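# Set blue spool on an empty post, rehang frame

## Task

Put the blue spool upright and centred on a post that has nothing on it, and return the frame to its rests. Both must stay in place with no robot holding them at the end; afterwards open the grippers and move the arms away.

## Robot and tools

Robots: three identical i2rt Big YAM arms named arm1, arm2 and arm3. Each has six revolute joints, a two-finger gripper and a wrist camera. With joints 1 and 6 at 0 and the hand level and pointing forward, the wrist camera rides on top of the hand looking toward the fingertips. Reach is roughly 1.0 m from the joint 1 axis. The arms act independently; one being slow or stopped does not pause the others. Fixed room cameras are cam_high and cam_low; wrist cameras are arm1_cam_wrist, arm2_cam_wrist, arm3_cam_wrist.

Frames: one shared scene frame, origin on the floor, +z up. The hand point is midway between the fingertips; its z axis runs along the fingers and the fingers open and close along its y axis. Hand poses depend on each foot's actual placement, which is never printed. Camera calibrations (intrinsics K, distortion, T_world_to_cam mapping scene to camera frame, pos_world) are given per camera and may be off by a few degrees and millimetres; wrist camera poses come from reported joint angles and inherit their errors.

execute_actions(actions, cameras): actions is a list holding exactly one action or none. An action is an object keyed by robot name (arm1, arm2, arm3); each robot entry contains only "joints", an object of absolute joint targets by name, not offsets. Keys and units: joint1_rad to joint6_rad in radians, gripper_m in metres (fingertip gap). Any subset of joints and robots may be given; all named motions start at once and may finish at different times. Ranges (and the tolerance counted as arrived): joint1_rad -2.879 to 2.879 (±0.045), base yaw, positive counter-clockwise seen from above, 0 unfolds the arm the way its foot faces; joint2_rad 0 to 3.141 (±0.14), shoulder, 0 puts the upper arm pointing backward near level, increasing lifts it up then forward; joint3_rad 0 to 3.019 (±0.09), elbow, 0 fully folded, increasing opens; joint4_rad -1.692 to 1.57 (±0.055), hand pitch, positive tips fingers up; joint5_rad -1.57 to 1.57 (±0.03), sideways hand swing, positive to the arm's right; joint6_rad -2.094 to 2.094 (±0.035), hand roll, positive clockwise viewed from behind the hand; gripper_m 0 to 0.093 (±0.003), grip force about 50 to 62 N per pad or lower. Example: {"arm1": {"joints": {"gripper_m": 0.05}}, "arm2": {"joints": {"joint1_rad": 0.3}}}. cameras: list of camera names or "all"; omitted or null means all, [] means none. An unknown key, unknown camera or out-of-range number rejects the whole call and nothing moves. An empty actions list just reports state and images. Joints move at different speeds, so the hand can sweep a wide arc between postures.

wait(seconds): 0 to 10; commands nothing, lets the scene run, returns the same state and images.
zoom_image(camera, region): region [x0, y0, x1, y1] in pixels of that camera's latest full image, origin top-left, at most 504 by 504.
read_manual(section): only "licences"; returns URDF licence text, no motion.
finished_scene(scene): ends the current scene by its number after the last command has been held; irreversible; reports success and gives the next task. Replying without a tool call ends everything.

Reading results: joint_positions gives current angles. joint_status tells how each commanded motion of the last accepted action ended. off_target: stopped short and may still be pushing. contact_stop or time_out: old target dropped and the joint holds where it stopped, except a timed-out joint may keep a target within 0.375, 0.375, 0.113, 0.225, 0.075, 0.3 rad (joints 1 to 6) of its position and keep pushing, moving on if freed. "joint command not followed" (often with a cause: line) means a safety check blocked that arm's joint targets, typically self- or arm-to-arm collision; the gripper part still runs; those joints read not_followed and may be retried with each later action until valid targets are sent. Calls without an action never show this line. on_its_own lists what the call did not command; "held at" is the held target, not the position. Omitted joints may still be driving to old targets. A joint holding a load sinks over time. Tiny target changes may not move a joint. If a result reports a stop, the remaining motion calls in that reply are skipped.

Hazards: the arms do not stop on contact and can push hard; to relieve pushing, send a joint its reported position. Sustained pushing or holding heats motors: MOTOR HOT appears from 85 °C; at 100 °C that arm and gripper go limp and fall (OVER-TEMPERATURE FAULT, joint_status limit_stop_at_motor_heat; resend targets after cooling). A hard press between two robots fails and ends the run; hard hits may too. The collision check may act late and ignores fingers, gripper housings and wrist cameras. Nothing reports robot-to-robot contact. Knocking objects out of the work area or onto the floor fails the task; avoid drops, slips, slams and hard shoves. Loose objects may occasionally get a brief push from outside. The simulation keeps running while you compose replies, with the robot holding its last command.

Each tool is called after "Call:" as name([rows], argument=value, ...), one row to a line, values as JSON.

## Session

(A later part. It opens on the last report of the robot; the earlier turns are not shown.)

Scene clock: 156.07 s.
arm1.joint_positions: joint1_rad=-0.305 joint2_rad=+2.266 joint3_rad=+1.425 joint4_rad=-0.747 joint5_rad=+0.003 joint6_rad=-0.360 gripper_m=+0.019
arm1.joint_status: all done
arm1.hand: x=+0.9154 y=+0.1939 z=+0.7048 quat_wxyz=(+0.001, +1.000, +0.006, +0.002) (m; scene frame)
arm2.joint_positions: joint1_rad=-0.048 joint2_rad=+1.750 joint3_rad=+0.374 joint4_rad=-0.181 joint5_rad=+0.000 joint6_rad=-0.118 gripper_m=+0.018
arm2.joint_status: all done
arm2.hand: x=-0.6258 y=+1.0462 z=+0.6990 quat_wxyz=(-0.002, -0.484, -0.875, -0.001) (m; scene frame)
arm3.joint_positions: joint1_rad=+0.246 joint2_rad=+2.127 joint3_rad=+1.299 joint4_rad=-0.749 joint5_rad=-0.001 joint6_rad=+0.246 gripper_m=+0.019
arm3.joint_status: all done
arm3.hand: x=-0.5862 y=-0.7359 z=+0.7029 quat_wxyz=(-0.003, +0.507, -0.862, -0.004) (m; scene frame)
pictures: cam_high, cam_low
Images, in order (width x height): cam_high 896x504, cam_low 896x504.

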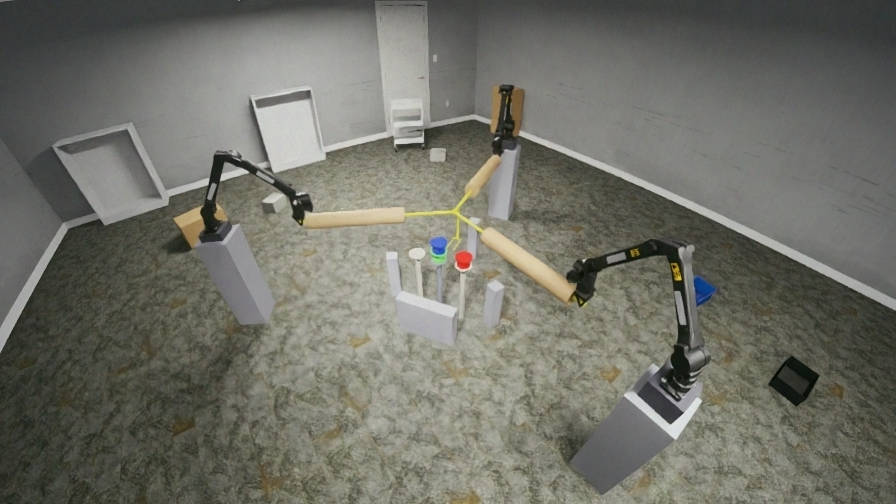

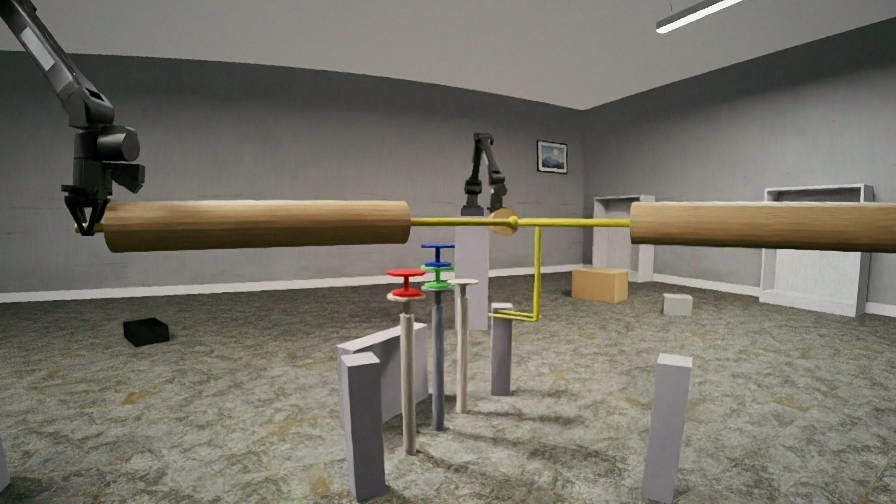

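Call:
execute_actions([
  {"arm1":{"joints":{"joint1_rad":-0.244,"joint2_rad":2.013,"joint3_rad":1.297,"joint4_rad":-0.835,"joint6_rad":-0.297}},"arm2":{"joints":{"joint1_rad":-0.023,"joint2_rad":1.488,"joint3_rad":0.545,"joint4_rad":-0.599,"joint6_rad":-0.093}},"arm3":{"joints":{"joint1_rad":0.167,"joint2_rad":1.907,"joint3_rad":1.227,"joint4_rad":-0.865,"joint6_rad":0.162}}},
], cameras=[])

Call:
execute_actions([
  {"arm1":{"joints":{"joint1_rad":-0.162,"joint2_rad":1.8,"joint3_rad":1.2,"joint4_rad":-0.953,"joint6_rad":-0.215}},"arm2":{"joints":{"joint1_rad":-0.006,"joint2_rad":1.429,"joint3_rad":0.782,"joint4_rad":-0.892,"joint6_rad":-0.077}},"arm3":{"joints":{"joint1_rad":0.067,"joint2_rad":1.714,"joint3_rad":1.183,"joint4_rad":-1.015,"joint6_rad":0.062}}},
], cameras=["cam_high","cam_low"])

Call:
zoom_image(camera="cam_low", region=[400, 150, 540, 300])

Call:
zoom_image(camera="cam_high", region=[400, 185, 500, 275])

Scene clock: 163.07 s.
arm1.joint_positions: joint1_rad=-0.244 joint2_rad=+2.046 joint3_rad=+1.285 joint4_rad=-0.828 joint5_rad=+0.002 joint6_rad=-0.299 gripper_m=+0.019
arm1.joint_status: all done
arm1.hand: x=+0.9432 y=+0.1497 z=+0.7840 quat_wxyz=(+0.000, +1.000, +0.007, +0.003) (m; scene frame)
arm2.joint_positions: joint1_rad=-0.031 joint2_rad=+1.494 joint3_rad=+0.526 joint4_rad=-0.565 joint5_rad=+0.000 joint6_rad=-0.099 gripper_m=+0.018
arm2.joint_status: all done
arm2.hand: x=-0.5985 y=+1.0000 z=+0.7807 quat_wxyz=(-0.011, -0.485, -0.875, +0.005) (m; scene frame)
arm3.joint_positions: joint1_rad=+0.167 joint2_rad=+1.921 joint3_rad=+1.207 joint4_rad=-0.866 joint5_rad=-0.001 joint6_rad=+0.167 gripper_m=+0.019
arm3.joint_status: all done
arm3.hand: x=-0.5572 y=-0.7823 z=+0.7801 quat_wxyz=(-0.001, +0.507, -0.862, -0.003) (m; scene frame)
pictures: none
No camera images: the call's "cameras" was empty. Leave "cameras" out to get every camera's image.

Scene clock: 164.10 s.
arm1.joint_positions: joint1_rad=-0.171 joint2_rad=+1.824 joint3_rad=+1.190 joint4_rad=-0.949 joint5_rad=+0.002 joint6_rad=-0.228 gripper_m=+0.019
arm1.joint_status: all done
arm1.hand: x=+0.9741 y=+0.1033 z=+0.8646 quat_wxyz=(+0.000, +1.000, +0.008, +0.000) (m; scene frame)
arm2.joint_positions: joint1_rad=-0.011 joint2_rad=+1.442 joint3_rad=+0.752 joint4_rad=-0.855 joint5_rad=+0.001 joint6_rad=-0.080 gripper_m=+0.018
arm2.joint_status: all done
arm2.hand: x=-0.5680 y=+0.9523 z=+0.8530 quat_wxyz=(-0.006, -0.484, -0.875, +0.003) (m; scene frame)
arm3.joint_positions: joint1_rad=+0.069 joint2_rad=+1.727 joint3_rad=+1.169 joint4_rad=-1.016 joint5_rad=-0.003 joint6_rad=+0.071 gripper_m=+0.019
arm3.joint_status: all done
arm3.hand: x=-0.5257 y=-0.8299 z=+0.8584 quat_wxyz=(-0.003, +0.506, -0.862, -0.006) (m; scene frame)
pictures: cam_high, cam_low
Images, in order (width x height): cam_high 896x504, cam_low 896x504.

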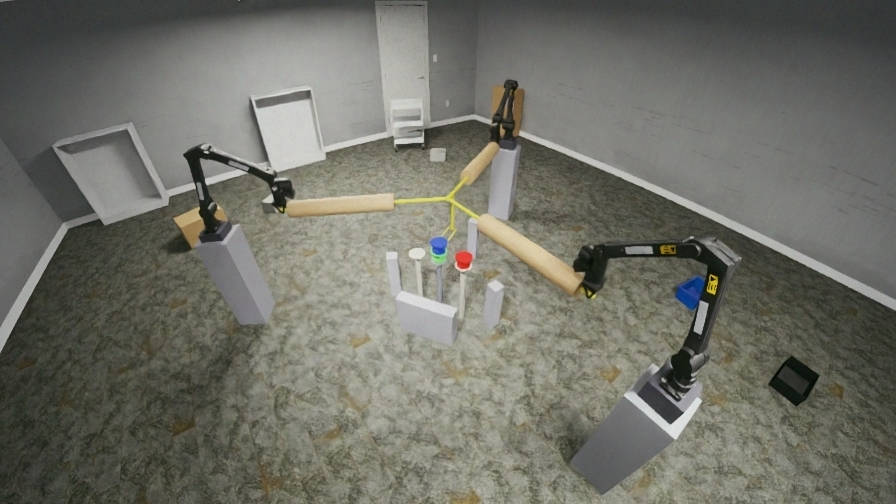

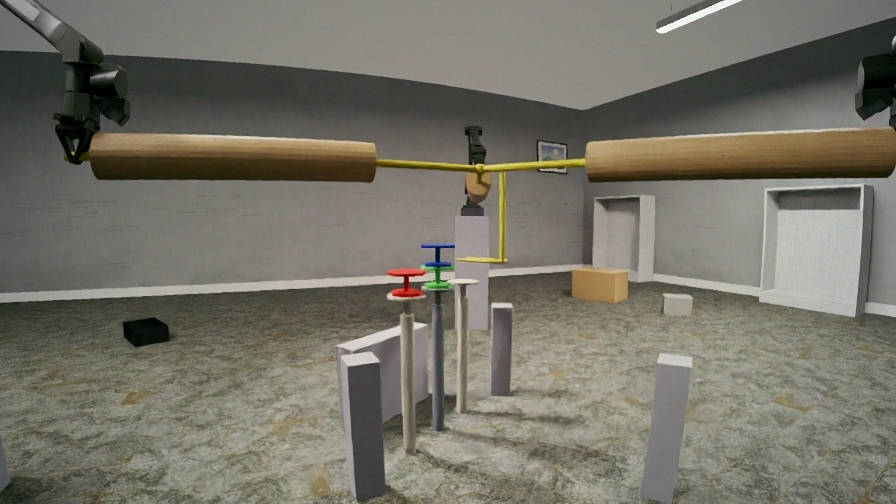

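Region (400, 150, 540, 300) of cam_low's 896x504 image, scaled by 3.360, with more detail than that image has; it fills the left 470 columns of this view, and the rest is white.

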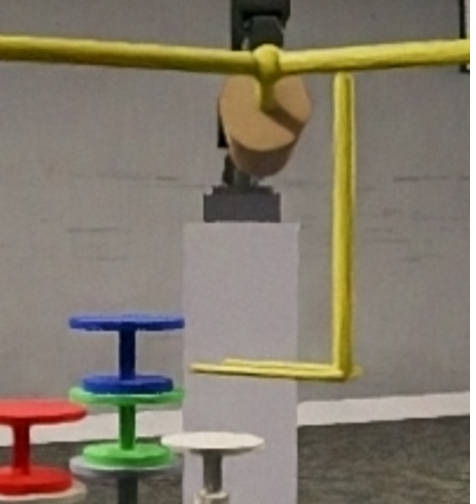

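Region (400, 185, 500, 275) of cam_high's 896x504 image, scaled by 5.040, with more detail than that image has; it fills the top 454 rows of this view, and the rest is white.

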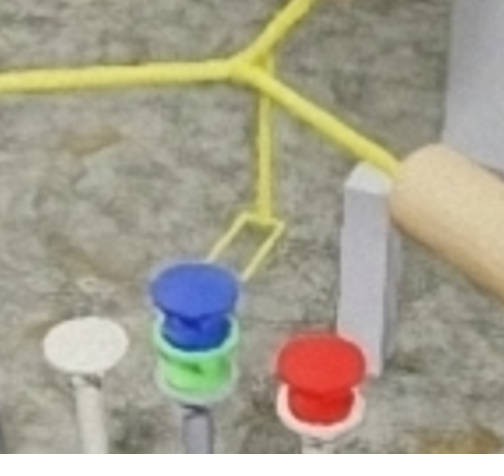

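Call:
execute_actions([
  {"arm1":{"joints":{"joint1_rad":-0.026,"joint2_rad":1.686,"joint3_rad":1.048,"joint4_rad":-0.906,"joint6_rad":-0.08}},"arm2":{"joints":{"joint1_rad":0.008,"joint2_rad":1.607,"joint3_rad":1.024,"joint4_rad":-0.96,"joint6_rad":-0.062}},"arm3":{"joints":{"joint1_rad":-0.087,"joint2_rad":1.617,"joint3_rad":1.077,"joint4_rad":-1.005,"joint6_rad":-0.092}}},
], cameras=["cam_high","cam_low"])

Call:
zoom_image(camera="cam_low", region=[400, 225, 500, 295])

Call:
zoom_image(camera="cam_high", region=[400, 185, 500, 275])

Scene clock: 176.83 s.
arm1.joint_positions: joint1_rad=-0.031 joint2_rad=+1.728 joint3_rad=+1.037 joint4_rad=-0.907 joint5_rad=+0.002 joint6_rad=-0.090 gripper_m=+0.019
arm1.joint_status: all done
arm1.hand: x=+1.0158 y=+0.0323 z=+0.8606 quat_wxyz=(-0.001, +1.000, +0.009, +0.008) (m; scene frame)
arm2.joint_positions: joint1_rad=+0.003 joint2_rad=+1.624 joint3_rad=+0.992 joint4_rad=-0.922 joint5_rad=+0.001 joint6_rad=-0.067 gripper_m=+0.018
arm2.joint_status: all done
arm2.hand: x=-0.5254 y=+0.8833 z=+0.8598 quat_wxyz=(-0.003, -0.484, -0.875, +0.000) (m; scene frame)
arm3.joint_positions: joint1_rad=-0.088 joint2_rad=+1.647 joint3_rad=+1.059 joint4_rad=-1.004 joint5_rad=-0.004 joint6_rad=-0.086 gripper_m=+0.019
arm3.joint_status: all done
arm3.hand: x=-0.4839 y=-0.8996 z=+0.8570 quat_wxyz=(+0.005, +0.506, -0.862, -0.003) (m; scene frame)
pictures: cam_high, cam_low
Images, in order (width x height): cam_high 896x504, cam_low 896x504.

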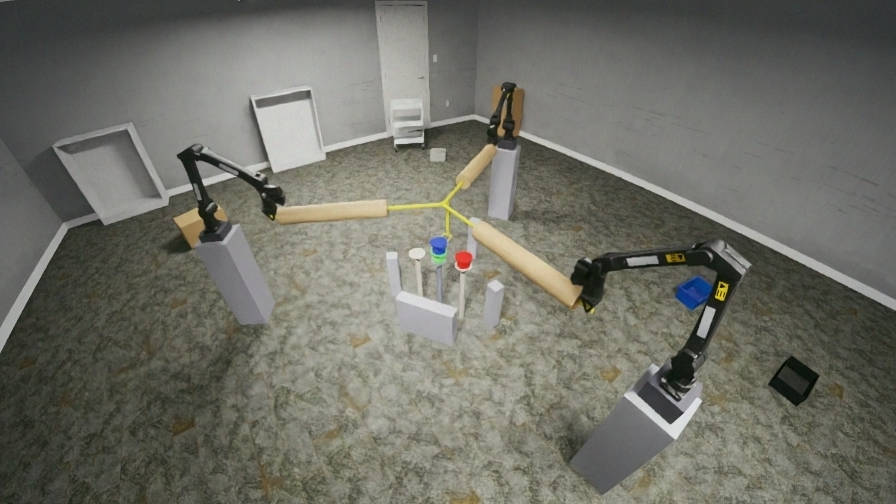

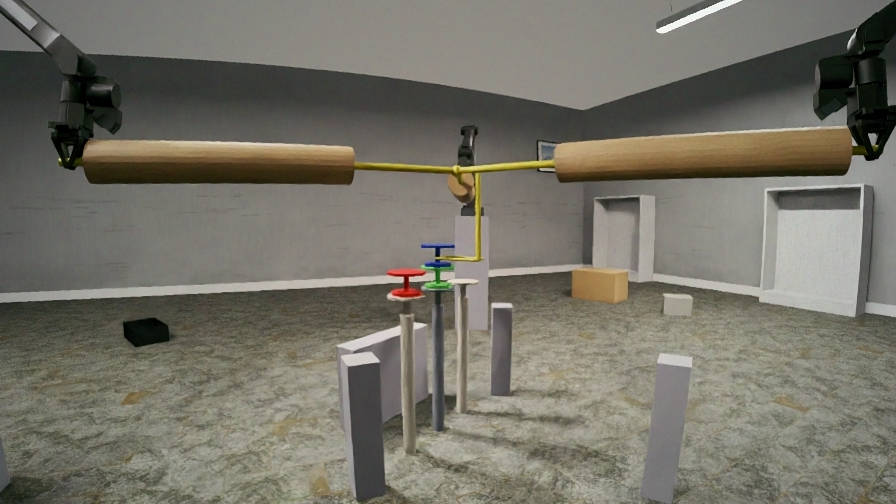

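Region (400, 225, 500, 295) of cam_low's 896x504 image, scaled by 5.040, with more detail than that image has; it fills the top 353 rows of this view, and the rest is white.

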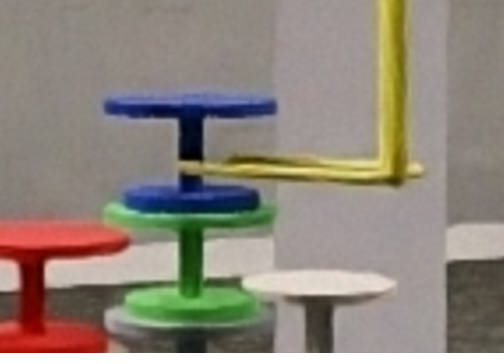

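Region (400, 185, 500, 275) of cam_high's 896x504 image, scaled by 5.040, with more detail than that image has; it fills the top 454 rows of this view, and the rest is white.

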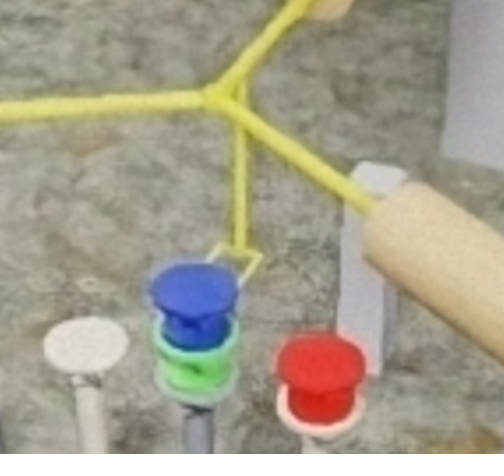

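Call:
execute_actions([
  {"arm1":{"joints":{"joint1_rad":0.118,"joint2_rad":1.586,"joint3_rad":0.937,"joint4_rad":-0.882,"joint6_rad":0.064}},"arm2":{"joints":{"joint1_rad":0.016,"joint2_rad":1.76,"joint3_rad":1.25,"joint4_rad":-1.015,"joint6_rad":-0.055}},"arm3":{"joints":{"joint1_rad":-0.247,"joint2_rad":1.544,"joint3_rad":1.01,"joint4_rad":-0.993,"joint6_rad":-0.252}}},
], cameras=["cam_high","cam_low"])

Call:
zoom_image(camera="cam_low", region=[400, 225, 500, 295])

Call:
zoom_image(camera="cam_high", region=[400, 185, 500, 275])

Scene clock: 183.23 s.
arm1.joint_positions: joint1_rad=+0.113 joint2_rad=+1.624 joint3_rad=+0.922 joint4_rad=-0.881 joint5_rad=-0.002 joint6_rad=+0.053 gripper_m=+0.019
arm1.joint_status: all done
arm1.hand: x=+1.0526 y=-0.0283 z=+0.8681 quat_wxyz=(+0.000, +1.000, +0.009, -0.001) (m; scene frame)
arm2.joint_positions: joint1_rad=+0.011 joint2_rad=+1.781 joint3_rad=+1.211 joint4_rad=-0.982 joint5_rad=+0.001 joint6_rad=-0.059 gripper_m=+0.018
arm2.joint_status: all done
arm2.hand: x=-0.4882 y=+0.8225 z=+0.8602 quat_wxyz=(-0.004, -0.484, -0.875, +0.000) (m; scene frame)
arm3.joint_positions: joint1_rad=-0.248 joint2_rad=+1.575 joint3_rad=+0.991 joint4_rad=-0.996 joint5_rad=-0.001 joint6_rad=-0.246 gripper_m=+0.019
arm3.joint_status: all done
arm3.hand: x=-0.4457 y=-0.9599 z=+0.8633 quat_wxyz=(-0.001, +0.506, -0.862, -0.005) (m; scene frame)
pictures: cam_high, cam_low
Images, in order (width x height): cam_high 896x504, cam_low 896x504.

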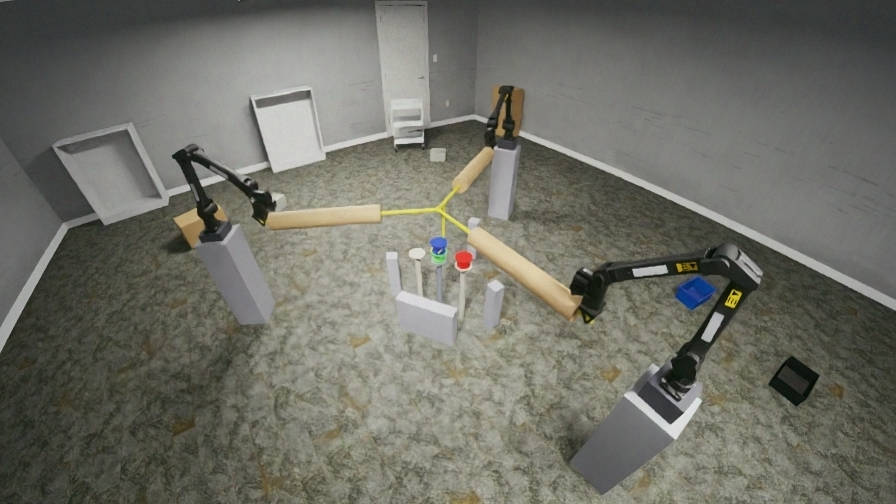

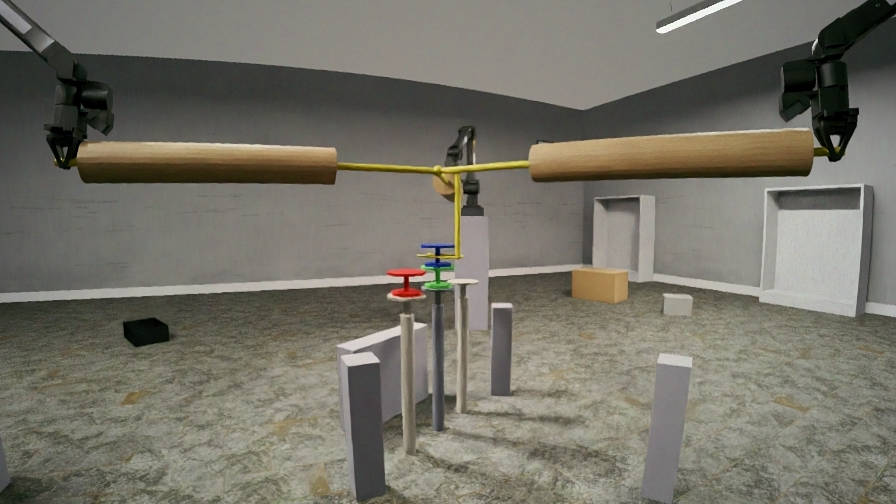

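Region (400, 225, 500, 295) of cam_low's 896x504 image, scaled by 5.040, with more detail than that image has; it fills the top 353 rows of this view, and the rest is white.

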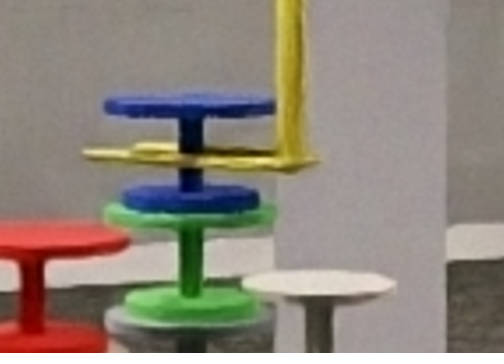

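Region (400, 185, 500, 275) of cam_high's 896x504 image, scaled by 5.040, with more detail than that image has; it fills the top 454 rows of this view, and the rest is white.

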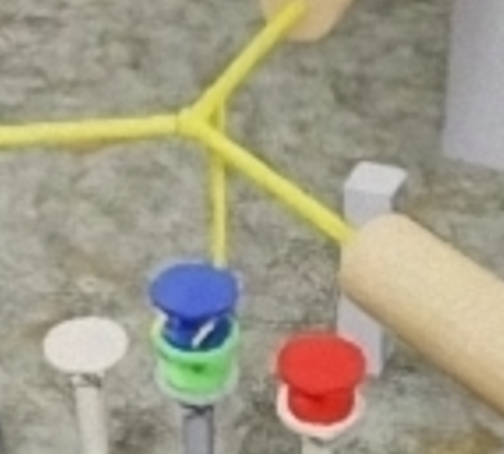

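Call:
execute_actions([
  {"arm1":{"joints":{"joint2_rad":1.511,"joint3_rad":1.008,"joint4_rad":-1.022}},"arm2":{"joints":{"joint2_rad":1.689,"joint3_rad":1.313,"joint4_rad":-1.125}},"arm3":{"joints":{"joint2_rad":1.479,"joint3_rad":1.083,"joint4_rad":-1.122}}},
], cameras=["cam_low"])

Call:
zoom_image(camera="cam_low", region=[400, 215, 500, 295])

Scene clock: 193.20 s.
arm1.joint_positions: joint1_rad=+0.113 joint2_rad=+1.541 joint3_rad=+0.959 joint4_rad=-0.987 joint5_rad=-0.005 joint6_rad=+0.054 gripper_m=+0.019
arm1.joint_status: all done
arm1.hand: x=+1.0538 y=-0.0289 z=+0.9108 quat_wxyz=(+0.002, +1.000, +0.009, -0.007) (m; scene frame)
arm2.joint_positions: joint1_rad=+0.011 joint2_rad=+1.710 joint3_rad=+1.269 joint4_rad=-1.103 joint5_rad=+0.001 joint6_rad=-0.059 gripper_m=+0.018
arm2.joint_status: all done
arm2.hand: x=-0.4879 y=+0.8216 z=+0.9132 quat_wxyz=(-0.007, -0.484, -0.875, +0.003) (m; scene frame)
arm3.joint_positions: joint1_rad=-0.248 joint2_rad=+1.502 joint3_rad=+1.038 joint4_rad=-1.099 joint5_rad=-0.001 joint6_rad=-0.246 gripper_m=+0.019
arm3.joint_status: all done
arm3.hand: x=-0.4461 y=-0.9610 z=+0.9072 quat_wxyz=(-0.009, +0.506, -0.862, -0.008) (m; scene frame)
pictures: cam_low
Images, in order (width x height): cam_low 896x504.

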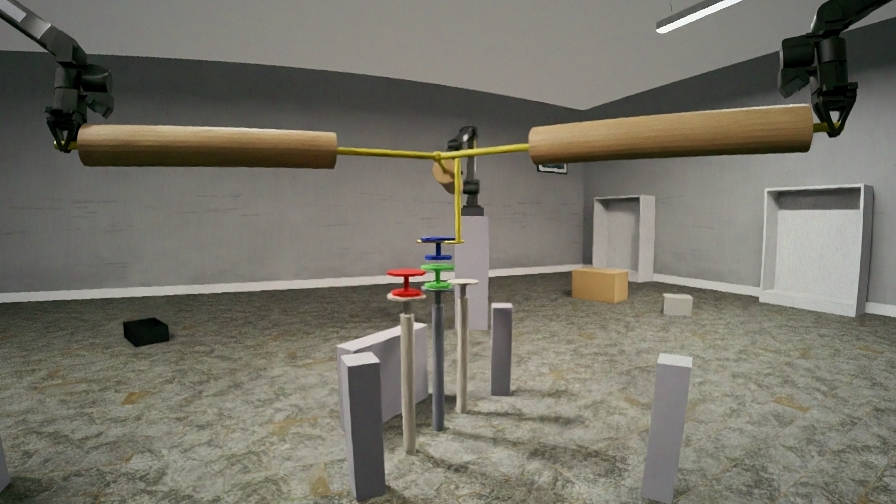

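Region (400, 215, 500, 295) of cam_low's 896x504 image, scaled by 5.040, with more detail than that image has; it fills the top 403 rows of this view, and the rest is white.

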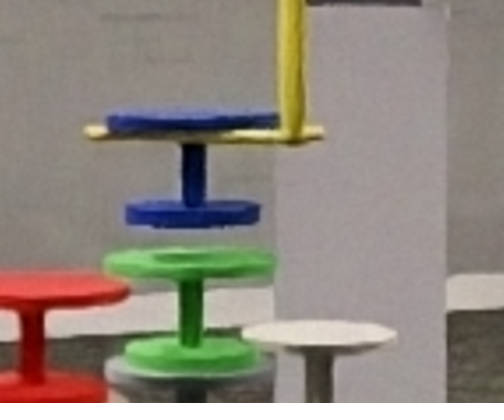

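Call:
execute_actions([
  {"arm1":{"joints":{"joint1_rad":0.199,"joint2_rad":1.7,"joint3_rad":1.242,"joint4_rad":-1.075,"joint6_rad":0.142}},"arm2":{"joints":{"joint1_rad":-0.155,"joint2_rad":1.726,"joint3_rad":1.354,"joint4_rad":-1.135,"joint6_rad":-0.228}},"arm3":{"joints":{"joint1_rad":-0.183,"joint2_rad":1.287,"joint3_rad":0.874,"joint4_rad":-1.128,"joint6_rad":-0.178}}},
], cameras=["cam_low"])

Scene clock: 197.43 s.
arm1.joint_positions: joint1_rad=+0.188 joint2_rad=+1.726 joint3_rad=+1.188 joint4_rad=-1.046 joint5_rad=-0.003 joint6_rad=+0.130 gripper_m=+0.019
arm1.joint_status: all done
arm1.hand: x=+0.9833 y=-0.0691 z=+0.9091 quat_wxyz=(+0.000, +1.000, +0.008, +0.000) (m; scene frame)
arm2.joint_positions: joint1_rad=-0.158 joint2_rad=+1.743 joint3_rad=+1.312 joint4_rad=-1.118 joint5_rad=-0.002 joint6_rad=-0.231 gripper_m=+0.018
arm2.joint_status: all done
arm2.hand: x=-0.5597 y=+0.7764 z=+0.9116 quat_wxyz=(-0.005, -0.483, -0.876, +0.002) (m; scene frame)
arm3.joint_positions: joint1_rad=-0.188 joint2_rad=+1.304 joint3_rad=+0.854 joint4_rad=-1.127 joint5_rad=-0.001 joint6_rad=-0.189 gripper_m=+0.019
arm3.joint_status: all done
arm3.hand: x=-0.5140 y=-1.0041 z=+0.9117 quat_wxyz=(-0.003, +0.508, -0.861, -0.006) (m; scene frame)
pictures: cam_low
Images, in order (width x height): cam_low 896x504.

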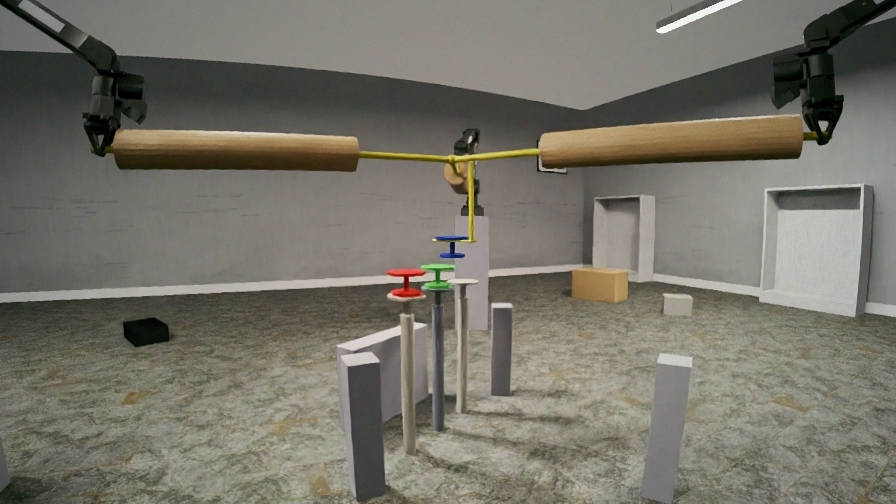

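Call:
execute_actions([
  {"arm1":{"joints":{"joint1_rad":0.263,"joint2_rad":1.865,"joint3_rad":1.5,"joint4_rad":-1.156,"joint6_rad":0.202}},"arm2":{"joints":{"joint1_rad":-0.297,"joint2_rad":1.783,"joint3_rad":1.433,"joint4_rad":-1.16,"joint6_rad":-0.372}},"arm3":{"joints":{"joint1_rad":-0.085,"joint2_rad":1.073,"joint3_rad":0.704,"joint4_rad":-1.176,"joint6_rad":-0.08}}},
], cameras=["cam_high","cam_low"])

Call:
zoom_image(camera="cam_low", region=[415, 215, 515, 305])

Call:
zoom_image(camera="cam_high", region=[375, 190, 475, 280])

Scene clock: 200.77 s.
arm1.joint_positions: joint1_rad=+0.254 joint2_rad=+1.896 joint3_rad=+1.430 joint4_rad=-1.120 joint5_rad=-0.003 joint6_rad=+0.197 gripper_m=+0.019
arm1.joint_status: all done
arm1.hand: x=+0.9184 y=-0.1152 z=+0.9073 quat_wxyz=(-0.001, +1.000, +0.008, +0.001) (m; scene frame)
arm2.joint_positions: joint1_rad=-0.296 joint2_rad=+1.806 joint3_rad=+1.395 joint4_rad=-1.139 joint5_rad=-0.002 joint6_rad=-0.366 gripper_m=+0.018
arm2.joint_status: all done
arm2.hand: x=-0.6222 y=+0.7335 z=+0.9093 quat_wxyz=(-0.004, -0.484, -0.875, +0.002) (m; scene frame)
arm3.joint_positions: joint1_rad=-0.089 joint2_rad=+1.086 joint3_rad=+0.685 joint4_rad=-1.173 joint5_rad=-0.004 joint6_rad=-0.089 gripper_m=+0.019
arm3.joint_status: all done
arm3.hand: x=-0.5817 y=-1.0453 z=+0.9115 quat_wxyz=(-0.003, +0.507, -0.862, -0.007) (m; scene frame)
pictures: cam_high, cam_low
Images, in order (width x height): cam_high 896x504, cam_low 896x504.

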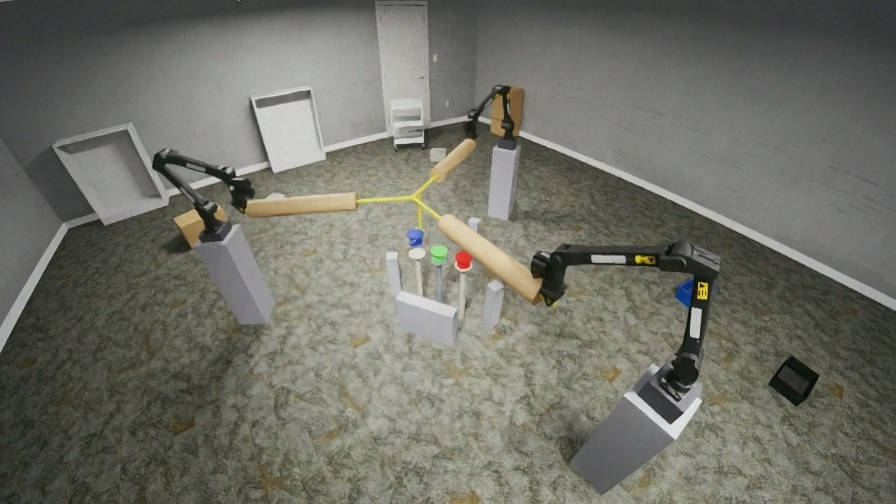

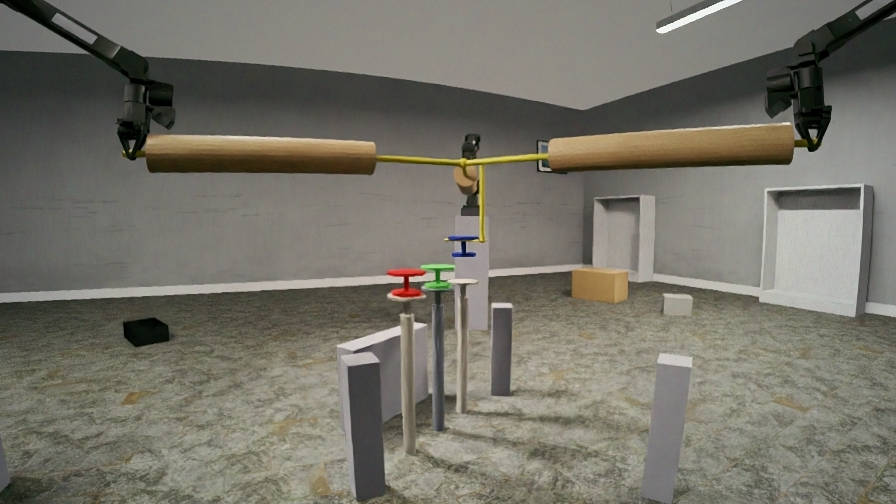

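Region (415, 215, 515, 305) of cam_low's 896x504 image, scaled by 5.040, with more detail than that image has; it fills the top 454 rows of this view, and the rest is white.

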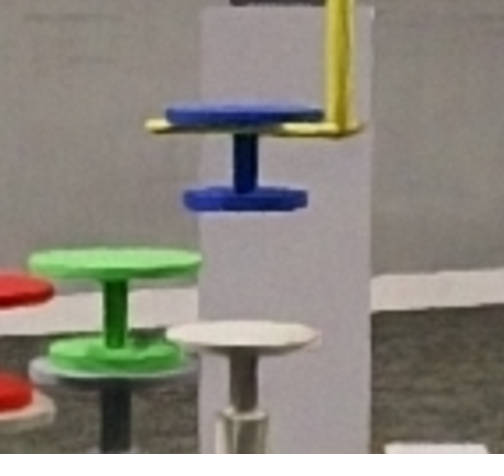

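Region (375, 190, 475, 280) of cam_high's 896x504 image, scaled by 5.040, with more detail than that image has; it fills the top 454 rows of this view, and the rest is white.

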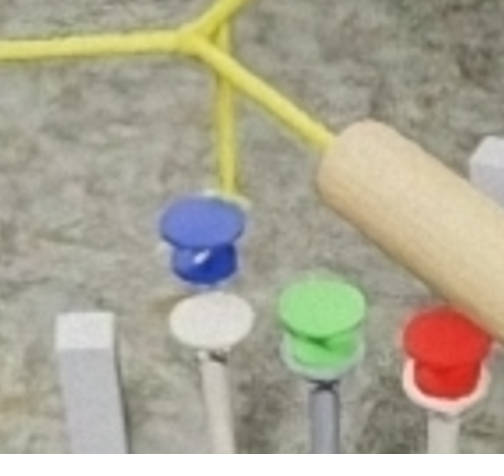

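Call:
execute_actions([
  {"arm1":{"joints":{"joint2_rad":1.96,"joint3_rad":1.385,"joint4_rad":-0.95}},"arm2":{"joints":{"joint2_rad":1.88,"joint3_rad":1.328,"joint4_rad":-0.95}},"arm3":{"joints":{"joint2_rad":1.222,"joint3_rad":0.565,"joint4_rad":-0.888}}},
], cameras=["cam_high","cam_low"])

Call:
zoom_image(camera="cam_low", region=[425, 235, 505, 305])

Call:
zoom_image(camera="cam_high", region=[390, 225, 460, 280])

Scene clock: 207.57 s.
arm1.joint_positions: joint1_rad=+0.254 joint2_rad=+2.006 joint3_rad=+1.374 joint4_rad=-0.959 joint5_rad=-0.008 joint6_rad=+0.197 gripper_m=+0.019
arm1.joint_status: all done
arm1.hand: x=+0.9160 y=-0.1161 z=+0.8307 quat_wxyz=(+0.001, +1.000, +0.008, +0.004) (m; scene frame)
arm2.joint_positions: joint1_rad=-0.298 joint2_rad=+1.924 joint3_rad=+1.317 joint4_rad=-0.948 joint5_rad=+0.000 joint6_rad=-0.366 gripper_m=+0.018
arm2.joint_status: all done
arm2.hand: x=-0.6230 y=+0.7315 z=+0.8235 quat_wxyz=(-0.001, -0.485, -0.875, +0.001) (m; scene frame)
arm3.joint_positions: joint1_rad=-0.089 joint2_rad=+1.237 joint3_rad=+0.550 joint4_rad=-0.901 joint5_rad=+0.000 joint6_rad=-0.089 gripper_m=+0.019
arm3.joint_status: all done
arm3.hand: x=-0.5826 y=-1.0469 z=+0.8316 quat_wxyz=(+0.002, +0.507, -0.862, -0.002) (m; scene frame)
pictures: cam_high, cam_low
Images, in order (width x height): cam_high 896x504, cam_low 896x504.

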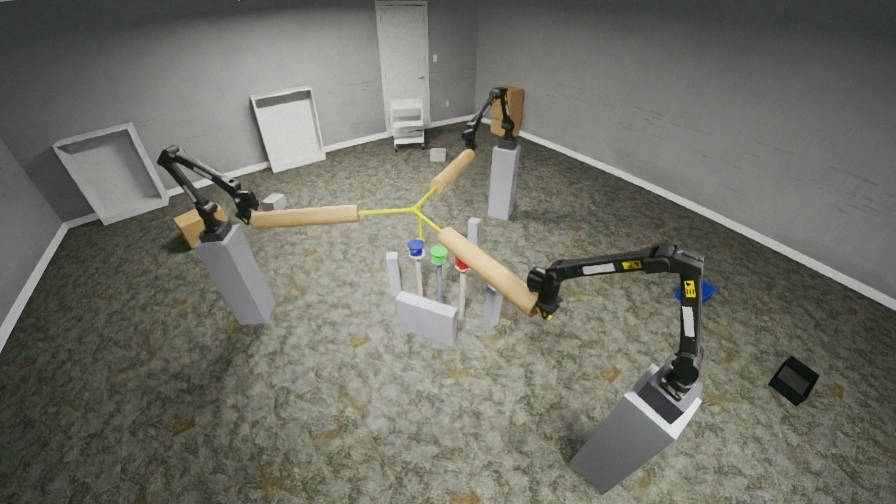

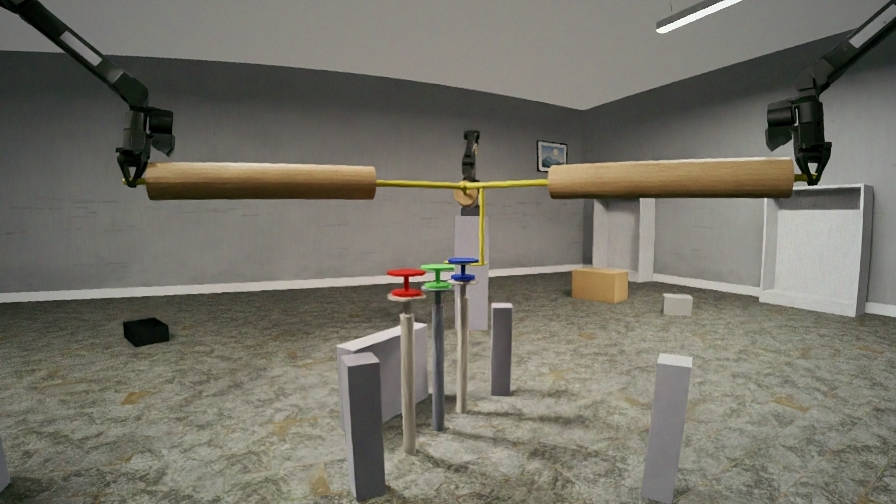

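Region (425, 235, 505, 305) of cam_low's 896x504 image, scaled by 6.300, with more detail than that image has; it fills the top 441 rows of this view, and the rest is white.

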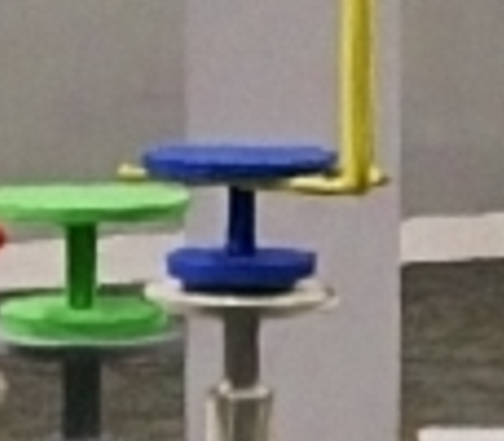

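Region (390, 225, 460, 280) of cam_high's 896x504 image, scaled by 7.200, with more detail than that image has; it fills the top 396 rows of this view, and the rest is white.

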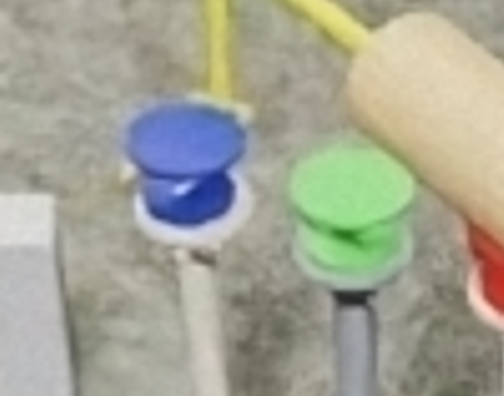

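Call:
execute_actions([
  {"arm1":{"joints":{"joint1_rad":0.24,"joint4_rad":-0.97,"joint6_rad":0.19}},"arm2":{"joints":{"joint1_rad":-0.288,"joint4_rad":-0.972}},"arm3":{"joints":{"joint4_rad":-0.872}}},
], cameras=["cam_high","cam_low"])

Call:
zoom_image(camera="cam_low", region=[425, 235, 505, 305])

Call:
zoom_image(camera="cam_high", region=[390, 225, 460, 280])

Scene clock: 215.00 s.
arm1.joint_positions: joint1_rad=+0.253 joint2_rad=+2.006 joint3_rad=+1.374 joint4_rad=-0.960 joint5_rad=-0.008 joint6_rad=+0.195 gripper_m=+0.019
arm1.joint_status: all done
arm1.hand: x=+0.9160 y=-0.1153 z=+0.8307 quat_wxyz=(+0.001, +1.000, +0.008, +0.005) (m; scene frame)
arm2.joint_positions: joint1_rad=-0.297 joint2_rad=+1.923 joint3_rad=+1.317 joint4_rad=-0.953 joint5_rad=+0.000 joint6_rad=-0.366 gripper_m=+0.018
arm2.joint_status: all done
arm2.hand: x=-0.6229 y=+0.7327 z=+0.8237 quat_wxyz=(+0.000, -0.484, -0.875, +0.000) (m; scene frame)
arm3.joint_positions: joint1_rad=-0.089 joint2_rad=+1.237 joint3_rad=+0.548 joint4_rad=-0.892 joint5_rad=+0.000 joint6_rad=-0.089 gripper_m=+0.019
arm3.joint_status: all done
arm3.hand: x=-0.5821 y=-1.0461 z=+0.8308 quat_wxyz=(-0.001, +0.507, -0.862, -0.004) (m; scene frame)
pictures: cam_high, cam_low
Images, in order (width x height): cam_high 896x504, cam_low 896x504.

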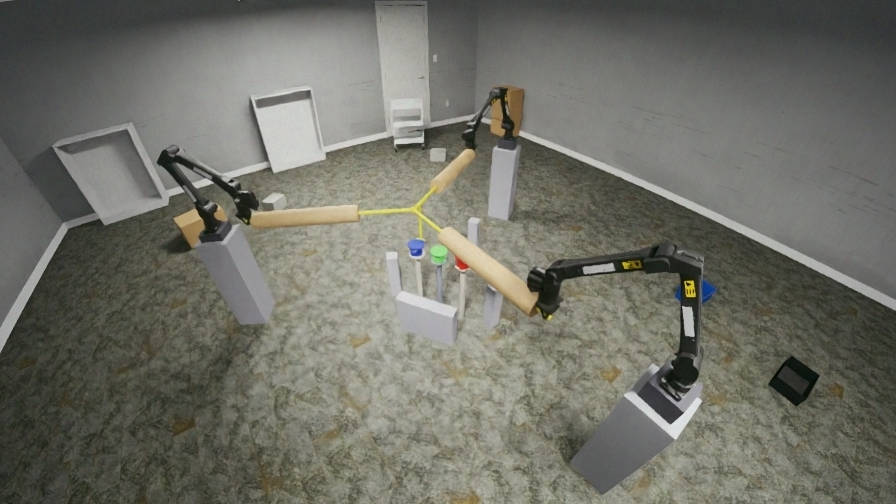

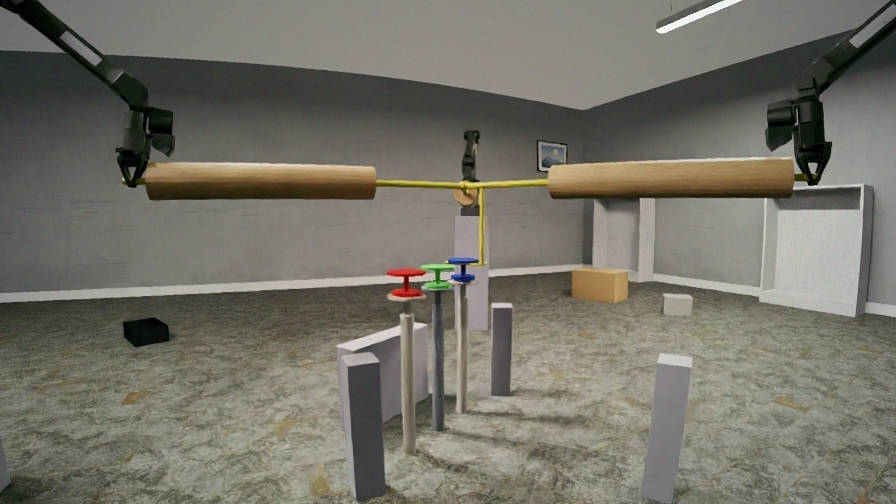

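Region (425, 235, 505, 305) of cam_low's 896x504 image, scaled by 6.300, with more detail than that image has; it fills the top 441 rows of this view, and the rest is white.

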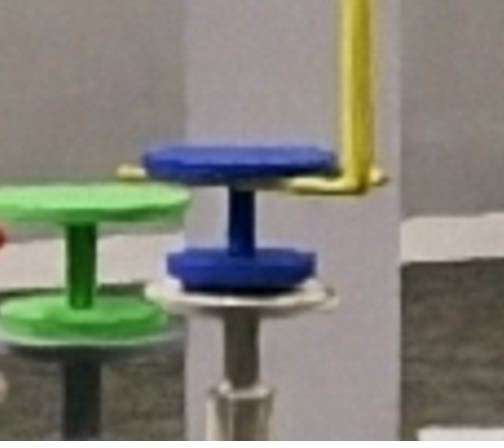

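Region (390, 225, 460, 280) of cam_high's 896x504 image, scaled by 7.200, with more detail than that image has; it fills the top 396 rows of this view, and the rest is white.

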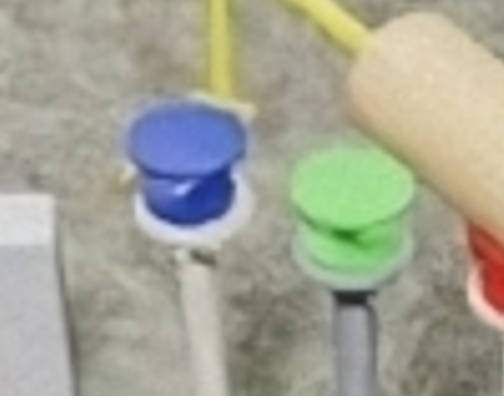

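Call:
execute_actions([
  {"arm1":{"joints":{"joint2_rad":2.003,"joint3_rad":1.356,"joint4_rad":-0.878}},"arm2":{"joints":{"joint2_rad":1.917,"joint3_rad":1.297,"joint4_rad":-0.88}},"arm3":{"joints":{"joint2_rad":1.309,"joint3_rad":0.519,"joint4_rad":-0.738}}},
], cameras=["cam_high","cam_low"])

Call:
zoom_image(camera="cam_low", region=[425, 235, 505, 305])

Call:
zoom_image(camera="cam_high", region=[390, 225, 460, 280])

Scene clock: 218.67 s.
arm1.joint_positions: joint1_rad=+0.250 joint2_rad=+2.025 joint3_rad=+1.347 joint4_rad=-0.903 joint5_rad=-0.006 joint6_rad=+0.193 gripper_m=+0.019
arm1.joint_status: all done
arm1.hand: x=+0.9173 y=-0.1132 z=+0.8127 quat_wxyz=(+0.001, +1.000, +0.008, -0.001) (m; scene frame)
arm2.joint_positions: joint1_rad=-0.294 joint2_rad=+1.942 joint3_rad=+1.288 joint4_rad=-0.891 joint5_rad=+0.000 joint6_rad=-0.366 gripper_m=+0.018
arm2.joint_status: all done
arm2.hand: x=-0.6213 y=+0.7345 z=+0.8053 quat_wxyz=(-0.004, -0.483, -0.876, +0.005) (m; scene frame)
arm3.joint_positions: joint1_rad=-0.089 joint2_rad=+1.323 joint3_rad=+0.506 joint4_rad=-0.755 joint5_rad=+0.000 joint6_rad=-0.089 gripper_m=+0.019
arm3.joint_status: all done
arm3.hand: x=-0.5809 y=-1.0439 z=+0.7992 quat_wxyz=(-0.005, +0.507, -0.862, -0.006) (m; scene frame)
pictures: cam_high, cam_low
Images, in order (width x height): cam_high 896x504, cam_low 896x504.

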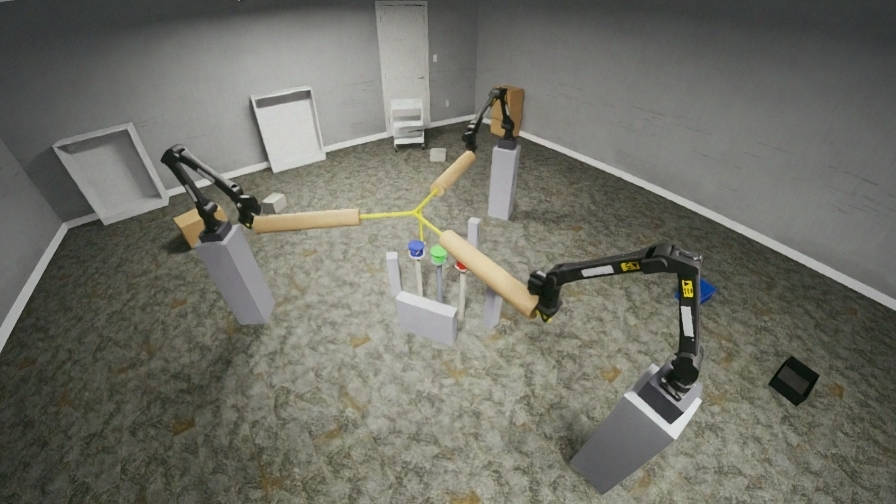

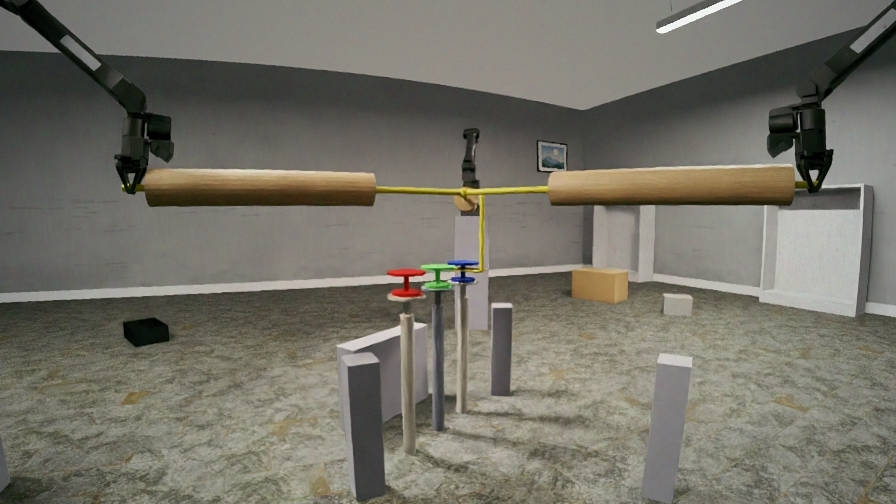

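Region (425, 235, 505, 305) of cam_low's 896x504 image, scaled by 6.300, with more detail than that image has; it fills the top 441 rows of this view, and the rest is white.

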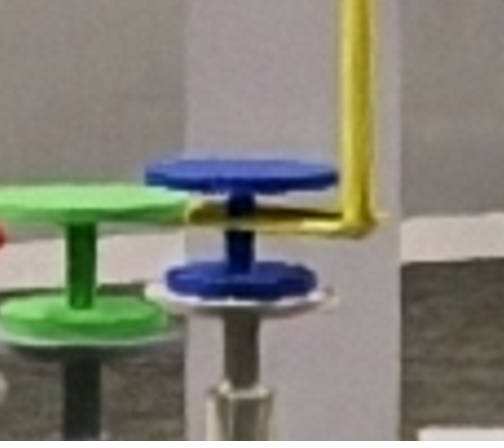

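Region (390, 225, 460, 280) of cam_high's 896x504 image, scaled by 7.200, with more detail than that image has; it fills the top 396 rows of this view, and the rest is white.

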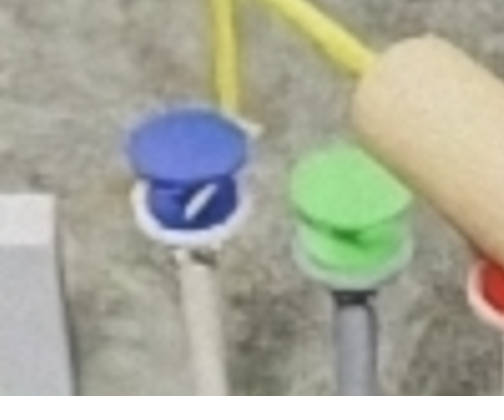

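Call:
execute_actions([
  {"arm1":{"joints":{"joint1_rad":0.127,"joint2_rad":2.077,"joint3_rad":1.494,"joint4_rad":-0.95,"joint6_rad":0.07}},"arm2":{"joints":{"joint1_rad":-0.35,"joint2_rad":1.803,"joint3_rad":1.086,"joint4_rad":-0.79,"joint6_rad":-0.425}},"arm3":{"joints":{"joint1_rad":0.137,"joint2_rad":1.409,"joint3_rad":0.629,"joint4_rad":-0.755,"joint6_rad":0.14}}},
], cameras=["cam_low"])

Call:
zoom_image(camera="cam_low", region=[425, 235, 525, 305])

Scene clock: 227.33 s.
arm1.joint_positions: joint1_rad=+0.126 joint2_rad=+2.101 joint3_rad=+1.439 joint4_rad=-0.919 joint5_rad=-0.008 joint6_rad=+0.067 gripper_m=+0.019
arm1.joint_status: all done
arm1.hand: x=+0.8810 y=-0.0489 z=+0.7996 quat_wxyz=(+0.003, +1.000, +0.009, -0.001) (m; scene frame)
arm2.joint_positions: joint1_rad=-0.352 joint2_rad=+1.835 joint3_rad=+1.075 joint4_rad=-0.796 joint5_rad=+0.000 joint6_rad=-0.421 gripper_m=+0.018
arm2.joint_status: all done
arm2.hand: x=-0.6608 y=+0.7939 z=+0.7950 quat_wxyz=(+0.000, -0.484, -0.875, +0.001) (m; scene frame)
arm3.joint_positions: joint1_rad=+0.127 joint2_rad=+1.419 joint3_rad=+0.599 joint4_rad=-0.752 joint5_rad=+0.003 joint6_rad=+0.126 gripper_m=+0.019
arm3.joint_status: all done
arm3.hand: x=-0.6157 y=-0.9847 z=+0.8000 quat_wxyz=(-0.006, +0.508, -0.862, -0.004) (m; scene frame)
pictures: cam_low
Images, in order (width x height): cam_low 896x504.

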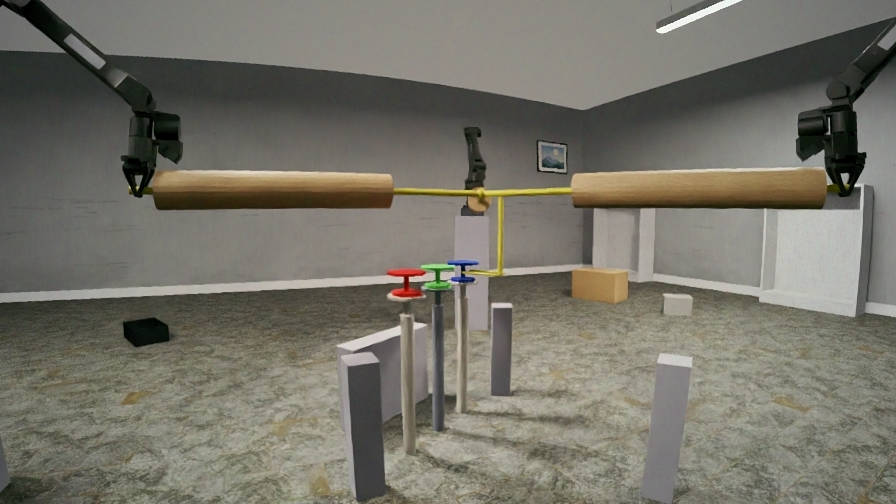

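Region (425, 235, 525, 305) of cam_low's 896x504 image, scaled by 5.040, with more detail than that image has; it fills the top 353 rows of this view, and the rest is white.

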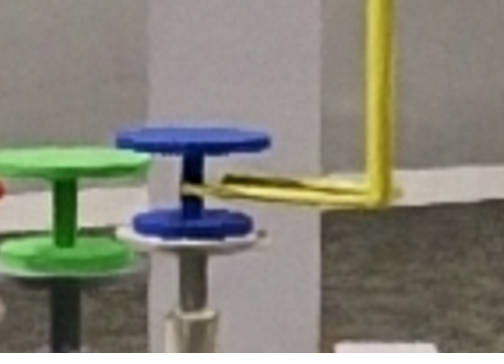

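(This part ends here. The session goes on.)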